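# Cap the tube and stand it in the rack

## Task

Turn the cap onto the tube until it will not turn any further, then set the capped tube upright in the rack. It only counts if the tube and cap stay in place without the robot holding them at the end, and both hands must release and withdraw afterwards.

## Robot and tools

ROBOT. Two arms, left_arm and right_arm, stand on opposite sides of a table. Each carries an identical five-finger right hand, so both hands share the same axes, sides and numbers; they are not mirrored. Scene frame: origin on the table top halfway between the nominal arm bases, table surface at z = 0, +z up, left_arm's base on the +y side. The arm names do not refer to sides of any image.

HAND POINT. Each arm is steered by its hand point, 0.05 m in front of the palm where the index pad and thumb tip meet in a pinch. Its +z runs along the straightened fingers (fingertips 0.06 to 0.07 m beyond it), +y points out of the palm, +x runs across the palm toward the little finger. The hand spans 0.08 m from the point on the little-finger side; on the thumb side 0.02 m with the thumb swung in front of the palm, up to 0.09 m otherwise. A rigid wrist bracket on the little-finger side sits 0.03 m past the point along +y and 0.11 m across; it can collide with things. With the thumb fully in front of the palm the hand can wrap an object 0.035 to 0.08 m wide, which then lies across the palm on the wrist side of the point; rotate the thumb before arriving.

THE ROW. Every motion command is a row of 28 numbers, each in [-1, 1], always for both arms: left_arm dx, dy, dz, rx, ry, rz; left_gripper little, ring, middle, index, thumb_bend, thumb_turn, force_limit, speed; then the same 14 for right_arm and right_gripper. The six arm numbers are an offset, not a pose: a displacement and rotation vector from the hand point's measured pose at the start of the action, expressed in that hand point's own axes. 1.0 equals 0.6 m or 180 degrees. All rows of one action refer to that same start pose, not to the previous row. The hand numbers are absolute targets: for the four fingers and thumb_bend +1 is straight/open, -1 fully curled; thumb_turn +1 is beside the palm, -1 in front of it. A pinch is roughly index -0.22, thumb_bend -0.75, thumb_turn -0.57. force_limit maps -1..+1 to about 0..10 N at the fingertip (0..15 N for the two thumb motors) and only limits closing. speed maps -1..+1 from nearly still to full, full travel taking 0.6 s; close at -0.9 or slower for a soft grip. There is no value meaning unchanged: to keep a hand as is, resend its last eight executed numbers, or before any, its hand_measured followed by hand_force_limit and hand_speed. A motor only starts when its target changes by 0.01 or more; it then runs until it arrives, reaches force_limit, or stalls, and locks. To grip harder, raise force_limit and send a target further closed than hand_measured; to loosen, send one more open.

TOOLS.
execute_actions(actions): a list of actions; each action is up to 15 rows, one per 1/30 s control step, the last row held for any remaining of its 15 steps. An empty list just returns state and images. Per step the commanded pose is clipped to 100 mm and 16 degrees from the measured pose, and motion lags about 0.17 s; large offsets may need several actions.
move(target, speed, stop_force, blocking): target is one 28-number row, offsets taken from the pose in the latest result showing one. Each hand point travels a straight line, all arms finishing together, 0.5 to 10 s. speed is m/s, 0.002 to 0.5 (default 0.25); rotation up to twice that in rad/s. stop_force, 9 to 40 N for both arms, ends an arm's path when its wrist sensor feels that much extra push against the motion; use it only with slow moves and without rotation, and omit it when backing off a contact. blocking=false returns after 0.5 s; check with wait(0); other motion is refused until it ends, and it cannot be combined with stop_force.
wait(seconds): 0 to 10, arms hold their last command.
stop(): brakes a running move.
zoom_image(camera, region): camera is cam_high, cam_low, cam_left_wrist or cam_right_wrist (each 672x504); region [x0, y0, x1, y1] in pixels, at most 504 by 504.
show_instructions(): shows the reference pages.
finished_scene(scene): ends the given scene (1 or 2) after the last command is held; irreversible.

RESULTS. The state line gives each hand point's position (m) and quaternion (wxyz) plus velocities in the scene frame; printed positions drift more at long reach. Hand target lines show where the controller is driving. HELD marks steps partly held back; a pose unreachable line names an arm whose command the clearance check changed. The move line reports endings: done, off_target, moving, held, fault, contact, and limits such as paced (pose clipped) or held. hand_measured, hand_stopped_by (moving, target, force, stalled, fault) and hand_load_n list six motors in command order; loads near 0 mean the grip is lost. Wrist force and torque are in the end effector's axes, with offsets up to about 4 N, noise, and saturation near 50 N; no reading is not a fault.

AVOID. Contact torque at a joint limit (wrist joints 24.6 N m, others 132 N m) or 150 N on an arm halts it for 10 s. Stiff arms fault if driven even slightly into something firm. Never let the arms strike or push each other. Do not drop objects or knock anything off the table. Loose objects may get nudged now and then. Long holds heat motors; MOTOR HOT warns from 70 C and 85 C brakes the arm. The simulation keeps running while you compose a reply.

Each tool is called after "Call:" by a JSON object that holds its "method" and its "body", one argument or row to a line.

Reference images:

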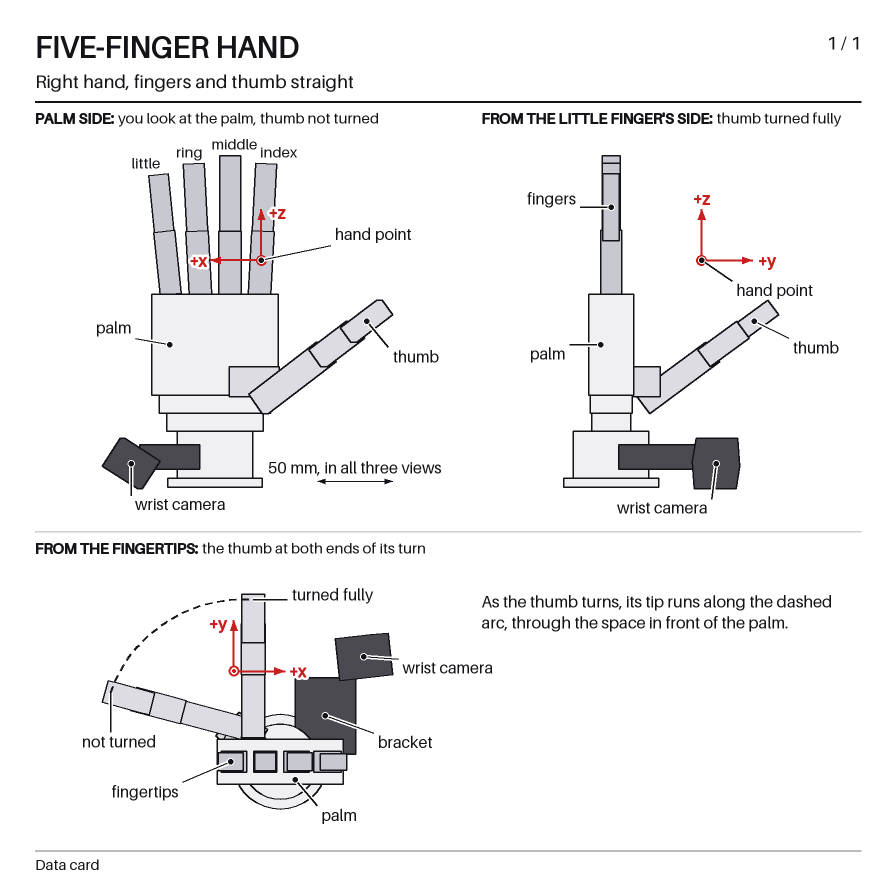

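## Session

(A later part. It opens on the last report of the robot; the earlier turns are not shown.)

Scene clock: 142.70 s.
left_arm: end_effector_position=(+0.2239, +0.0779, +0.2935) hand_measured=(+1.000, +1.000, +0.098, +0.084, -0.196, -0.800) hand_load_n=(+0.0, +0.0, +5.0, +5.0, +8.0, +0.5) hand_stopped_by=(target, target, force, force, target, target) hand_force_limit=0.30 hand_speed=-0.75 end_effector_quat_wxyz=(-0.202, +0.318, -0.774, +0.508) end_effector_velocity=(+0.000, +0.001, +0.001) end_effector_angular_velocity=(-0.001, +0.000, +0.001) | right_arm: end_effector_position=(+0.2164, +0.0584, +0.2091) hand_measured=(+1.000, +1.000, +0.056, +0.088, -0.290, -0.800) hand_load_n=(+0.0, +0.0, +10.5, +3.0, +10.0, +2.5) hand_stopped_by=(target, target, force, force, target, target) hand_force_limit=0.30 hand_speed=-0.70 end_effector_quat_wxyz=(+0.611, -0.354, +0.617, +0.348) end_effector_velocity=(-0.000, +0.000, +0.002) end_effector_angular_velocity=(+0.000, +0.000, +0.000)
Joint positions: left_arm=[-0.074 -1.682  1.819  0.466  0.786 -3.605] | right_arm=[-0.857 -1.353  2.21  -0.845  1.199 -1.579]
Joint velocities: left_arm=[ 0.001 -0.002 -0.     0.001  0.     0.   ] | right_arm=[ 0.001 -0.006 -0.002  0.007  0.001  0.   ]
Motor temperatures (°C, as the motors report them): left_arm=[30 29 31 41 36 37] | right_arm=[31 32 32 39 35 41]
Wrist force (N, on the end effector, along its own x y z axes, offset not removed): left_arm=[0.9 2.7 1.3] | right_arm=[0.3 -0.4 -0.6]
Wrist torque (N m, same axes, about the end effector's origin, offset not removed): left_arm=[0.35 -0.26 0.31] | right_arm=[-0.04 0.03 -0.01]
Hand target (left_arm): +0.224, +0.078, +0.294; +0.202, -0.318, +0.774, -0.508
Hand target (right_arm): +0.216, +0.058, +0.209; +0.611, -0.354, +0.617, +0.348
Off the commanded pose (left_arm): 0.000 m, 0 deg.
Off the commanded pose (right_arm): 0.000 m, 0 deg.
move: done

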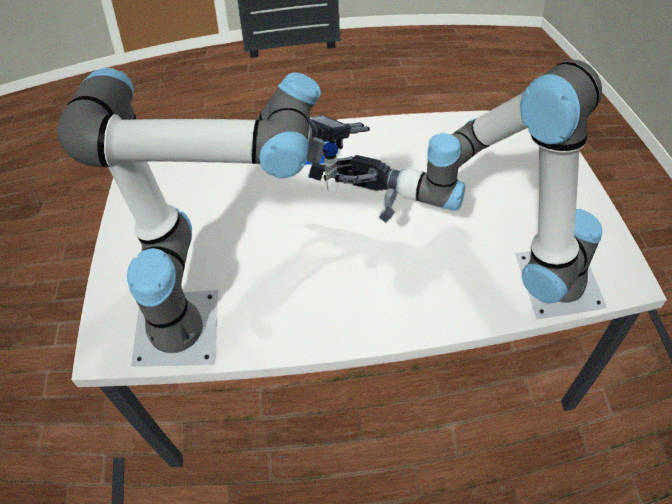

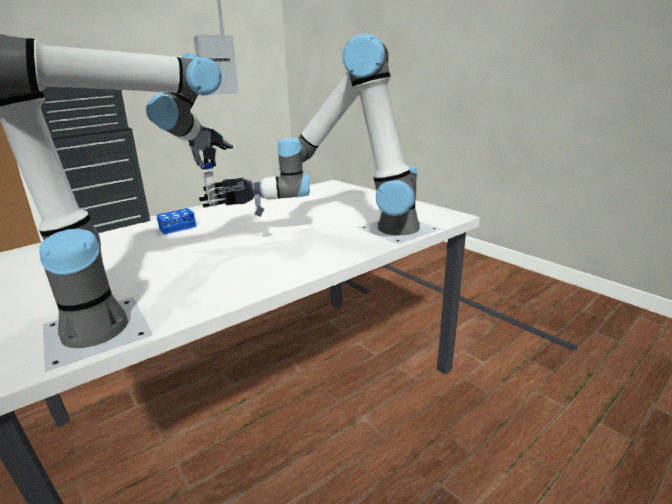

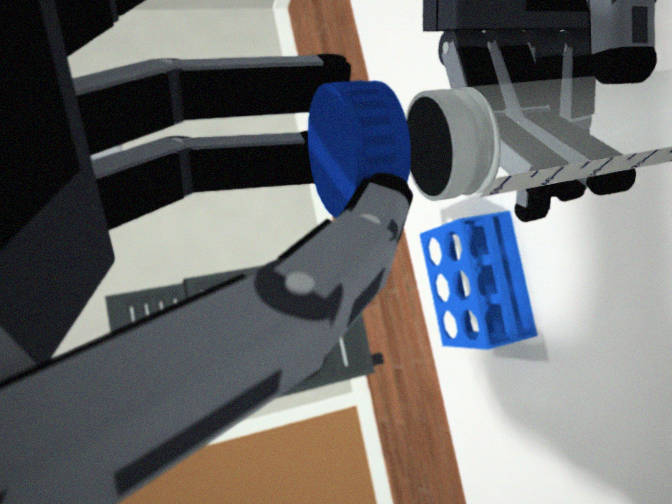

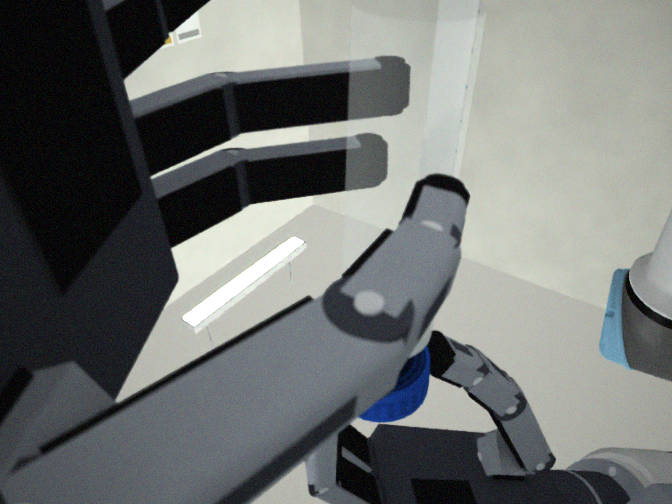

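Call:
{"method": "move", "body": {
  "target": [0,0,0,0,0,0,1,1,-0.4,-0.4,-0.2,-0.8,0.3,-0.75, -0.015,0,0.002,0,-0.017,0,1,1,-0.4,-0.4,-0.3,-0.8,0.3,-0.7],
  "speed": 0.02
}}

Call:
{"method": "move", "body": {
  "target": [0,0,0,0,0,0,1,1,-0.4,-0.4,-0.2,-0.8,0.3,-0.75, -0.018,0,0,0,0,0,1,1,-0.4,-0.4,-0.3,-0.8,0.3,-0.7],
  "speed": 0.004,
  "stop_force": 9
}}

Call:
{"method": "zoom_image", "body": {
  "camera": "cam_low",
  "region": [160,130,280,220]
}}

Scene clock: 149.97 s.
left_arm: end_effector_position=(+0.2239, +0.0779, +0.2935) hand_measured=(+1.000, +1.000, +0.098, +0.084, -0.196, -0.800) hand_load_n=(+0.0, +0.0, +5.0, +5.0, +8.0, +0.5) hand_stopped_by=(target, target, force, force, target, target) hand_force_limit=0.30 hand_speed=-0.75 end_effector_quat_wxyz=(-0.202, +0.318, -0.774, +0.508) end_effector_velocity=(-0.000, -0.000, -0.001) end_effector_angular_velocity=(+0.002, -0.000, -0.001) | right_arm: end_effector_position=(+0.2171, +0.0595, +0.2179) hand_measured=(+1.000, +1.000, +0.056, +0.088, -0.290, -0.800) hand_load_n=(+0.0, +0.0, +10.5, +3.0, +10.0, +2.5) hand_stopped_by=(target, target, force, force, target, target) hand_force_limit=0.30 hand_speed=-0.70 end_effector_quat_wxyz=(+0.627, -0.345, +0.600, +0.357) end_effector_velocity=(+0.001, -0.000, +0.001) end_effector_angular_velocity=(+0.006, -0.005, -0.001)
Joint positions: left_arm=[-0.074 -1.682  1.819  0.466  0.786 -3.605] | right_arm=[-0.854 -1.348  2.22  -0.916  1.203 -1.558]
Joint velocities: left_arm=[-0.001  0.001  0.     0.001 -0.     0.   ] | right_arm=[-0.001  0.002  0.001 -0.011  0.001  0.002]
Motor temperatures (°C, as the motors report them): left_arm=[30 29 31 41 36 37] | right_arm=[31 32 32 39 35 41]
Wrist force (N, on the end effector, along its own x y z axes, offset not removed): left_arm=[3.1 1.3 0.7] | right_arm=[0.3 2.2 0.0]
Wrist torque (N m, same axes, about the end effector's origin, offset not removed): left_arm=[0.21 -0.66 0.26] | right_arm=[0.44 0.03 0.10]
Hand target (left_arm): +0.224, +0.078, +0.294; +0.202, -0.318, +0.774, -0.508
Hand target (right_arm): +0.217, +0.060, +0.218; +0.627, -0.345, +0.600, +0.357
Off the commanded pose (left_arm): 0.000 m, 0 deg.
Off the commanded pose (right_arm): 0.000 m, 0 deg.
move: done

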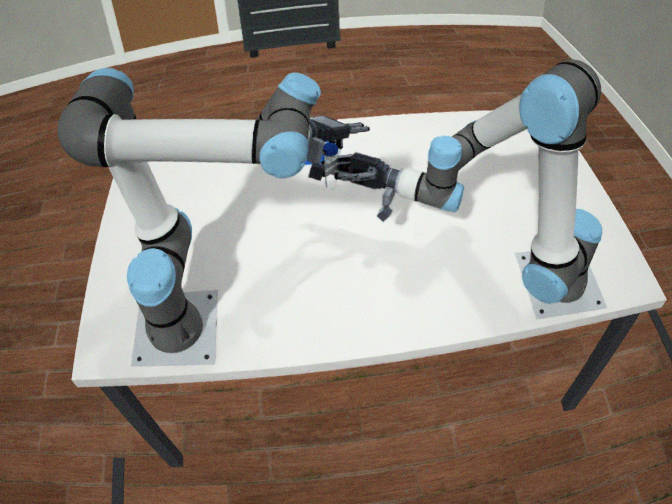

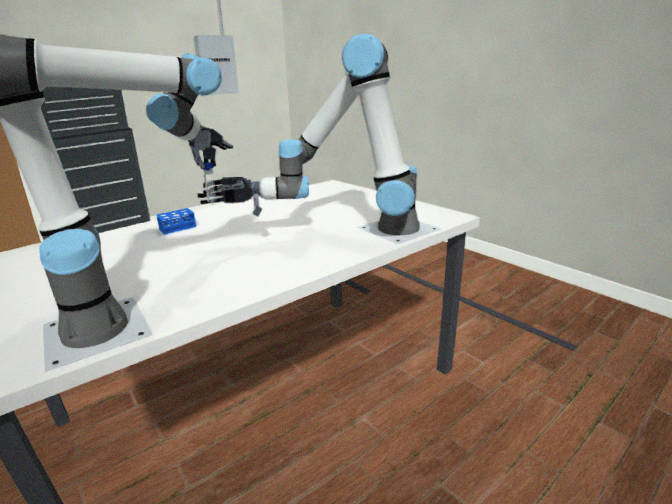

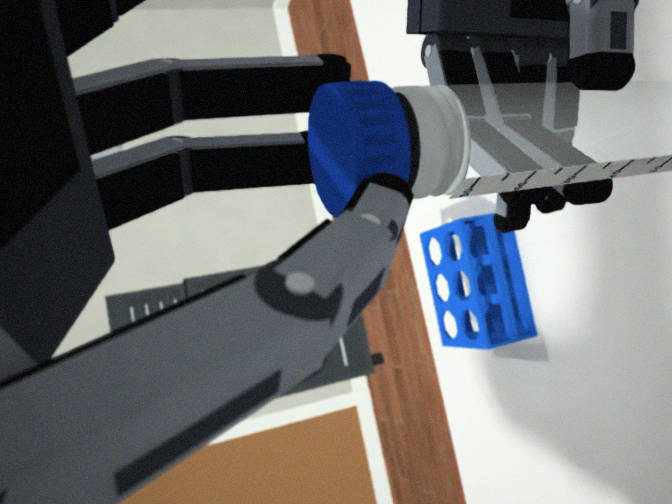

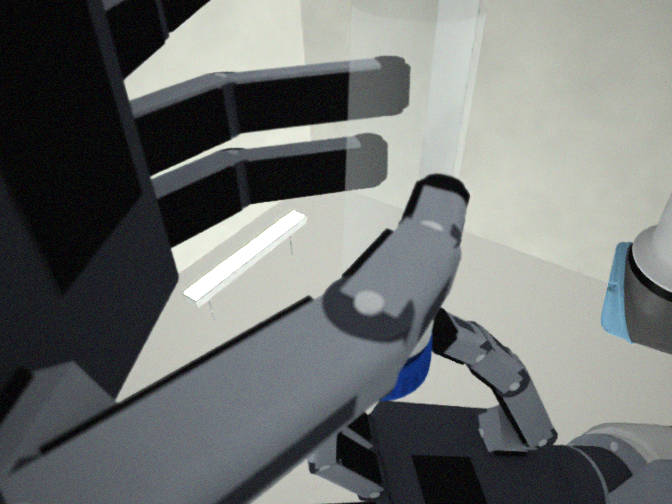

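Scene clock: 152.40 s.
left_arm: end_effector_position=(+0.2239, +0.0779, +0.2935) hand_measured=(+1.000, +1.000, +0.098, +0.084, -0.196, -0.800) hand_load_n=(+0.0, +0.0, +5.5, +7.5, +6.0, +1.0) hand_stopped_by=(target, target, force, force, target, target) hand_force_limit=0.30 hand_speed=-0.75 end_effector_quat_wxyz=(-0.202, +0.318, -0.774, +0.508) end_effector_velocity=(-0.000, +0.000, -0.000) end_effector_angular_velocity=(+0.002, -0.000, -0.001) | right_arm: end_effector_position=(+0.2169, +0.0593, +0.2262) hand_measured=(+1.000, +1.000, +0.056, +0.088, -0.290, -0.800) hand_load_n=(+0.0, +0.0, +10.5, +3.5, +9.5, -3.5) hand_stopped_by=(target, target, force, force, target, target) hand_force_limit=0.30 hand_speed=-0.70 end_effector_quat_wxyz=(+0.627, -0.345, +0.600, +0.357) end_effector_velocity=(+0.001, -0.000, -0.000) end_effector_angular_velocity=(+0.002, -0.003, -0.002)
Joint positions: left_arm=[-0.074 -1.682  1.819  0.466  0.786 -3.605] | right_arm=[-0.854 -1.367  2.213 -0.891  1.202 -1.558]
Joint velocities: left_arm=[-0.001  0.     0.     0.001  0.     0.   ] | right_arm=[-0.001  0.003  0.    -0.007  0.    -0.   ]
Motor temperatures (°C, as the motors report them): left_arm=[30 29 31 41 36 37] | right_arm=[31 32 32 39 35 41]
Wrist force (N, on the end effector, along its own x y z axes, offset not removed): left_arm=[2.0 -5.5 -3.1] | right_arm=[9.0 -0.7 -1.8]
Wrist torque (N m, same axes, about the end effector's origin, offset not removed): left_arm=[0.07 -0.64 0.25] | right_arm=[0.09 -0.04 -0.02]
Hand target (left_arm): +0.224, +0.078, +0.294; +0.202, -0.318, +0.774, -0.508
Hand target (right_arm): +0.217, +0.059, +0.226; +0.627, -0.345, +0.600, +0.357
Off the commanded pose (left_arm): 0.000 m, 0 deg.
Off the commanded pose (right_arm): 0.003 m, 0 deg.
move: contact (right_arm)

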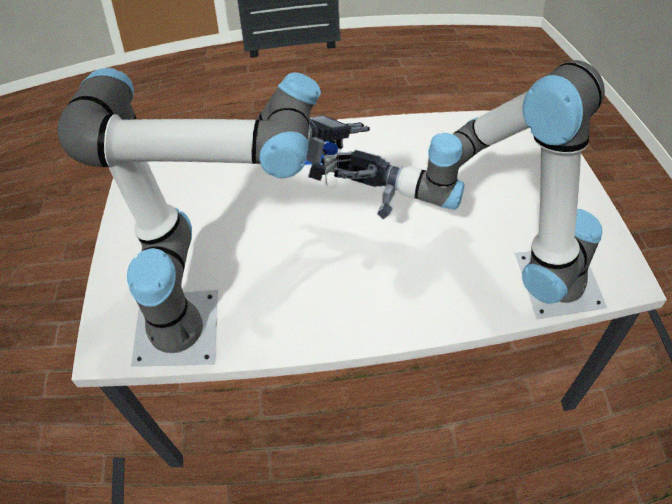

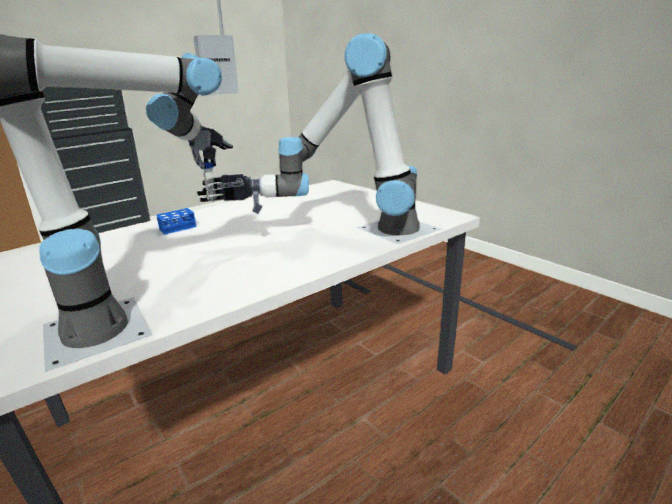

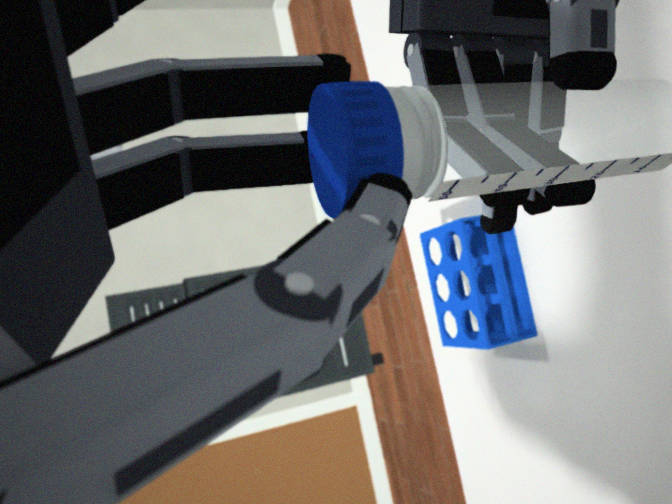

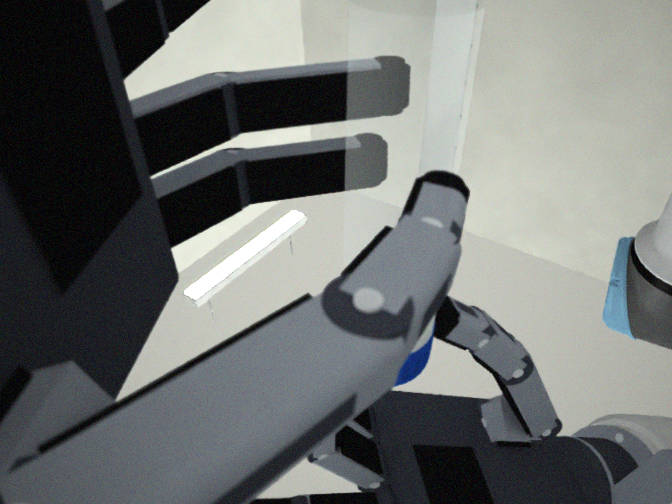

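Region (160, 130, 280, 220) of cam_low's 672x504 image, scaled by 4.200, with more detail than that image has; it fills the top 378 rows of this view, and the rest is white.

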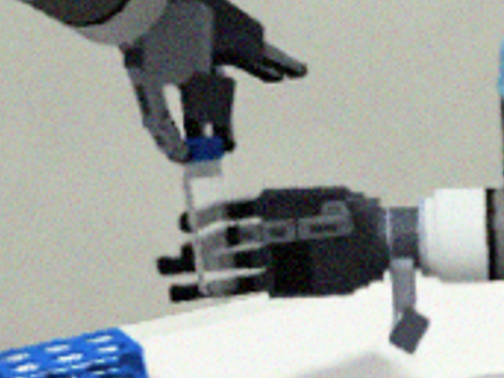

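Call:
{"method": "move", "body": {
  "target": [0,-0.0036,0.0082,-0.002,0.1525,0.0667,1,1,-0.4,-0.4,-0.2,-0.8,0.3,-0.75, 0,0,0,0,0,0,1,1,-0.4,-0.4,-0.3,-0.8,0.3,-0.7],
  "speed": 0.1
}}

Call:
{"method": "move", "body": {
  "target": [0,-0.0036,0.0082,-0.002,0.1525,0.0667,1,1,-0.4,-0.4,-0.2,-0.8,0.3,-0.75, 0,0,0,0,0,0,1,1,-0.4,-0.4,-0.3,-0.8,0.3,-0.7],
  "speed": 0.1
}}

Scene clock: 163.43 s.
left_arm: end_effector_position=(+0.2275, +0.0740, +0.2933) hand_measured=(+1.000, +1.000, +0.098, +0.084, -0.196, -0.800) hand_load_n=(+0.0, +0.0, +5.5, +7.0, +7.0, -0.5) hand_stopped_by=(target, target, force, force, target, target) hand_force_limit=0.30 hand_speed=-0.75 end_effector_quat_wxyz=(-0.064, +0.108, -0.830, +0.543) end_effector_velocity=(+0.000, -0.000, -0.000) end_effector_angular_velocity=(+0.001, +0.001, -0.012) | right_arm: end_effector_position=(+0.2169, +0.0593, +0.2262) hand_measured=(+1.000, +1.000, +0.056, +0.088, -0.290, -0.800) hand_load_n=(+0.0, +0.0, +8.5, +5.0, +10.0, -0.5) hand_stopped_by=(target, target, force, force, target, target) hand_force_limit=0.30 hand_speed=-0.70 end_effector_quat_wxyz=(+0.627, -0.345, +0.600, +0.357) end_effector_velocity=(+0.000, -0.000, +0.000) end_effector_angular_velocity=(+0.000, +0.001, -0.000)
Joint positions: left_arm=[ 0.257 -1.755  1.856  0.313  1.545 -3.165] | right_arm=[-0.854 -1.367  2.214 -0.891  1.202 -1.558]
Joint velocities: left_arm=[ 0.01   0.004 -0.003 -0.     0.021  0.008] | right_arm=[-0.     0.     0.    -0.     0.     0.001]
Motor temperatures (°C, as the motors report them): left_arm=[30 29 31 41 36 37] | right_arm=[31 32 32 39 35 41]
Wrist force (N, on the end effector, along its own x y z axes, offset not removed): left_arm=[3.3 -5.2 -2.0] | right_arm=[6.6 0.3 -1.0]
Wrist torque (N m, same axes, about the end effector's origin, offset not removed): left_arm=[0.00 -0.53 0.15] | right_arm=[0.32 0.24 -0.03]
Hand target (left_arm): +0.228, +0.074, +0.293; +0.063, -0.107, +0.830, -0.543
Hand target (right_arm): +0.217, +0.059, +0.226; +0.627, -0.345, +0.600, +0.357
Off the commanded pose (left_arm): 0.000 m, 0 deg.
Off the commanded pose (right_arm): 0.000 m, 0 deg.
move: done

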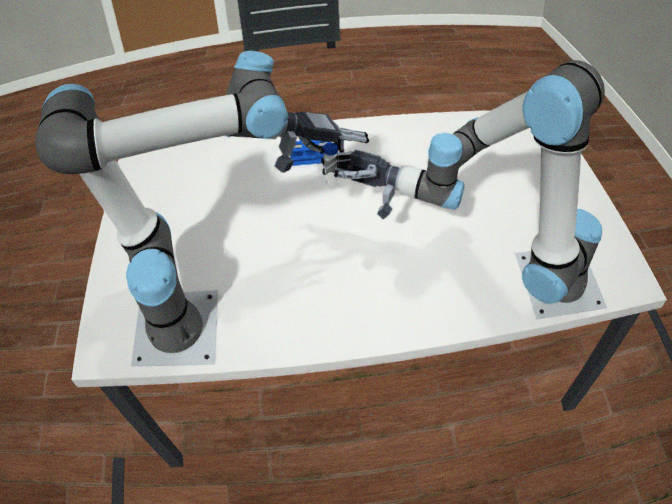

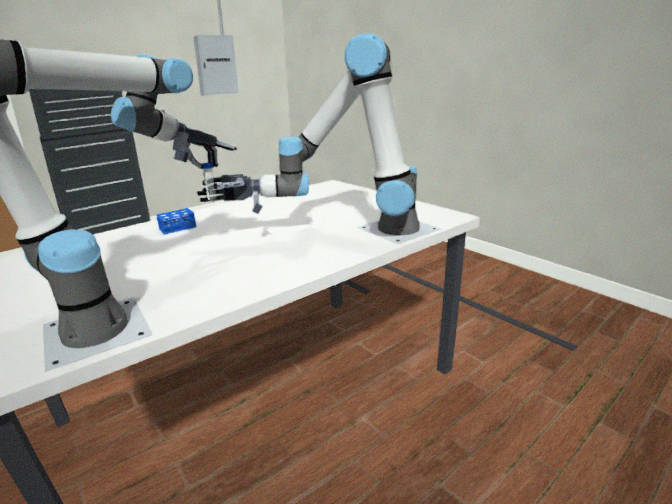

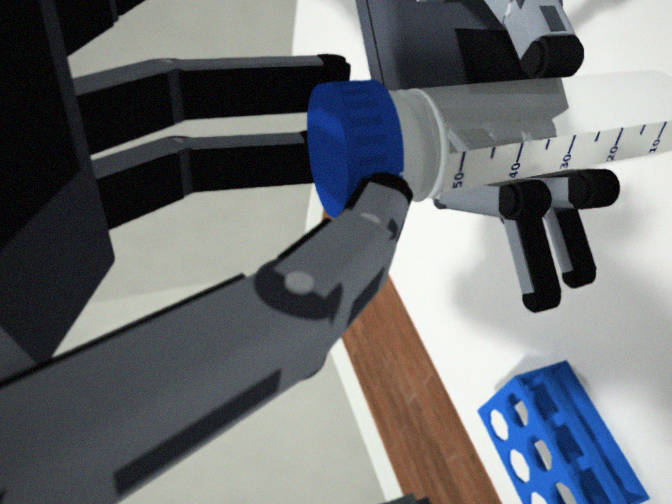

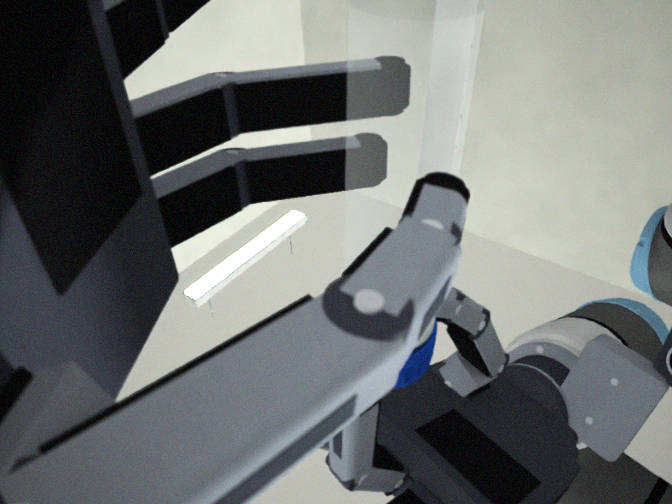

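Scene clock: 166.43 s.
left_arm: end_effector_position=(+0.2287, +0.0687, +0.2933) hand_measured=(+1.000, +1.000, +0.098, +0.084, -0.196, -0.800) hand_load_n=(+0.0, +0.0, +5.0, +6.5, +7.5, -0.5) hand_stopped_by=(target, target, force, force, target, target) hand_force_limit=0.30 hand_speed=-0.75 end_effector_quat_wxyz=(-0.079, +0.110, +0.830, -0.541) end_effector_velocity=(+0.000, +0.001, +0.001) end_effector_angular_velocity=(+0.002, -0.000, -0.011) | right_arm: end_effector_position=(+0.2169, +0.0593, +0.2262) hand_measured=(+1.000, +1.000, +0.056, +0.088, -0.290, -0.800) hand_load_n=(+0.0, +0.0, +8.5, +5.0, +10.0, -0.5) hand_stopped_by=(target, target, force, force, target, target) hand_force_limit=0.30 hand_speed=-0.70 end_effector_quat_wxyz=(+0.627, -0.345, +0.600, +0.357) end_effector_velocity=(+0.000, -0.000, +0.000) end_effector_angular_velocity=(+0.000, -0.001, -0.001)
Joint positions: left_arm=[ 0.589 -1.535  1.673  0.436  2.309 -2.743] | right_arm=[-0.854 -1.367  2.213 -0.891  1.202 -1.558]
Joint velocities: left_arm=[ 0.006  0.007 -0.008  0.012  0.014  0.014] | right_arm=[-0.001 -0.     0.    -0.001 -0.    -0.   ]
Motor temperatures (°C, as the motors report them): left_arm=[30 29 31 41 36 37] | right_arm=[31 32 32 39 35 41]
Wrist force (N, on the end effector, along its own x y z axes, offset not removed): left_arm=[2.6 -4.2 -1.5] | right_arm=[3.3 0.4 -1.6]
Wrist torque (N m, same axes, about the end effector's origin, offset not removed): left_arm=[-0.05 -0.53 0.13] | right_arm=[0.34 0.34 -0.14]
Hand target (left_arm): +0.229, +0.069, +0.293; -0.079, +0.110, +0.830, -0.541
Hand target (right_arm): +0.217, +0.059, +0.226; +0.627, -0.345, +0.600, +0.357
Off the commanded pose (left_arm): 0.000 m, 0 deg.
Off the commanded pose (right_arm): 0.000 m, 0 deg.
move: done

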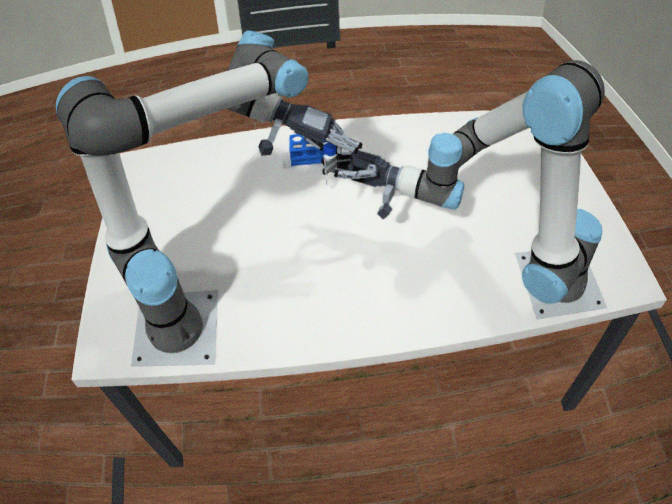

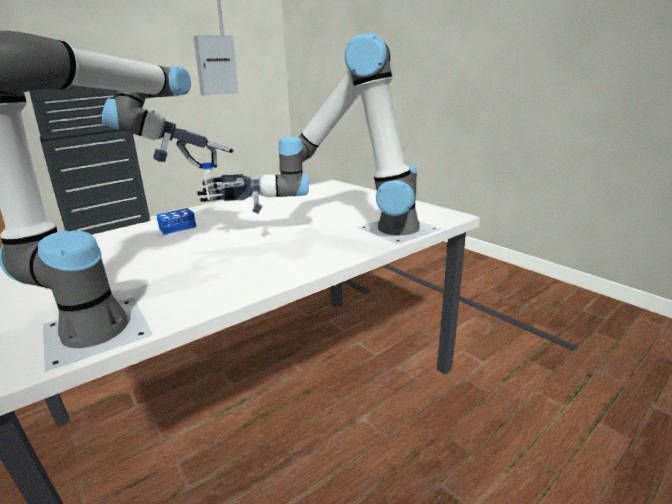

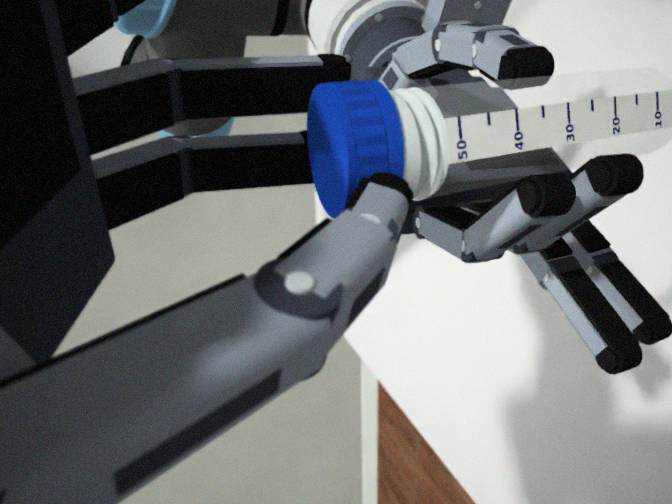

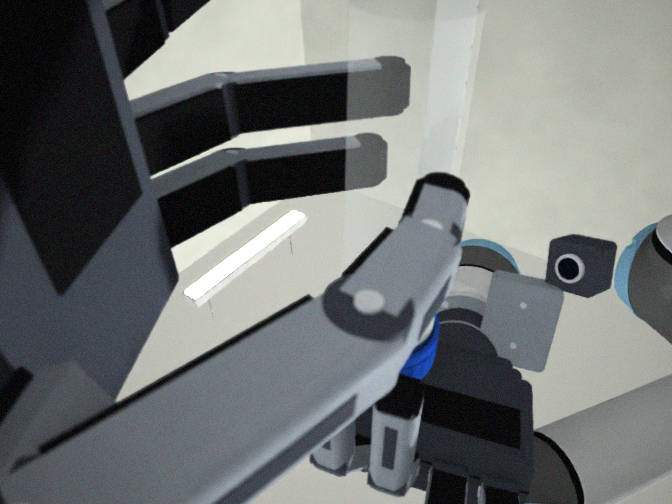

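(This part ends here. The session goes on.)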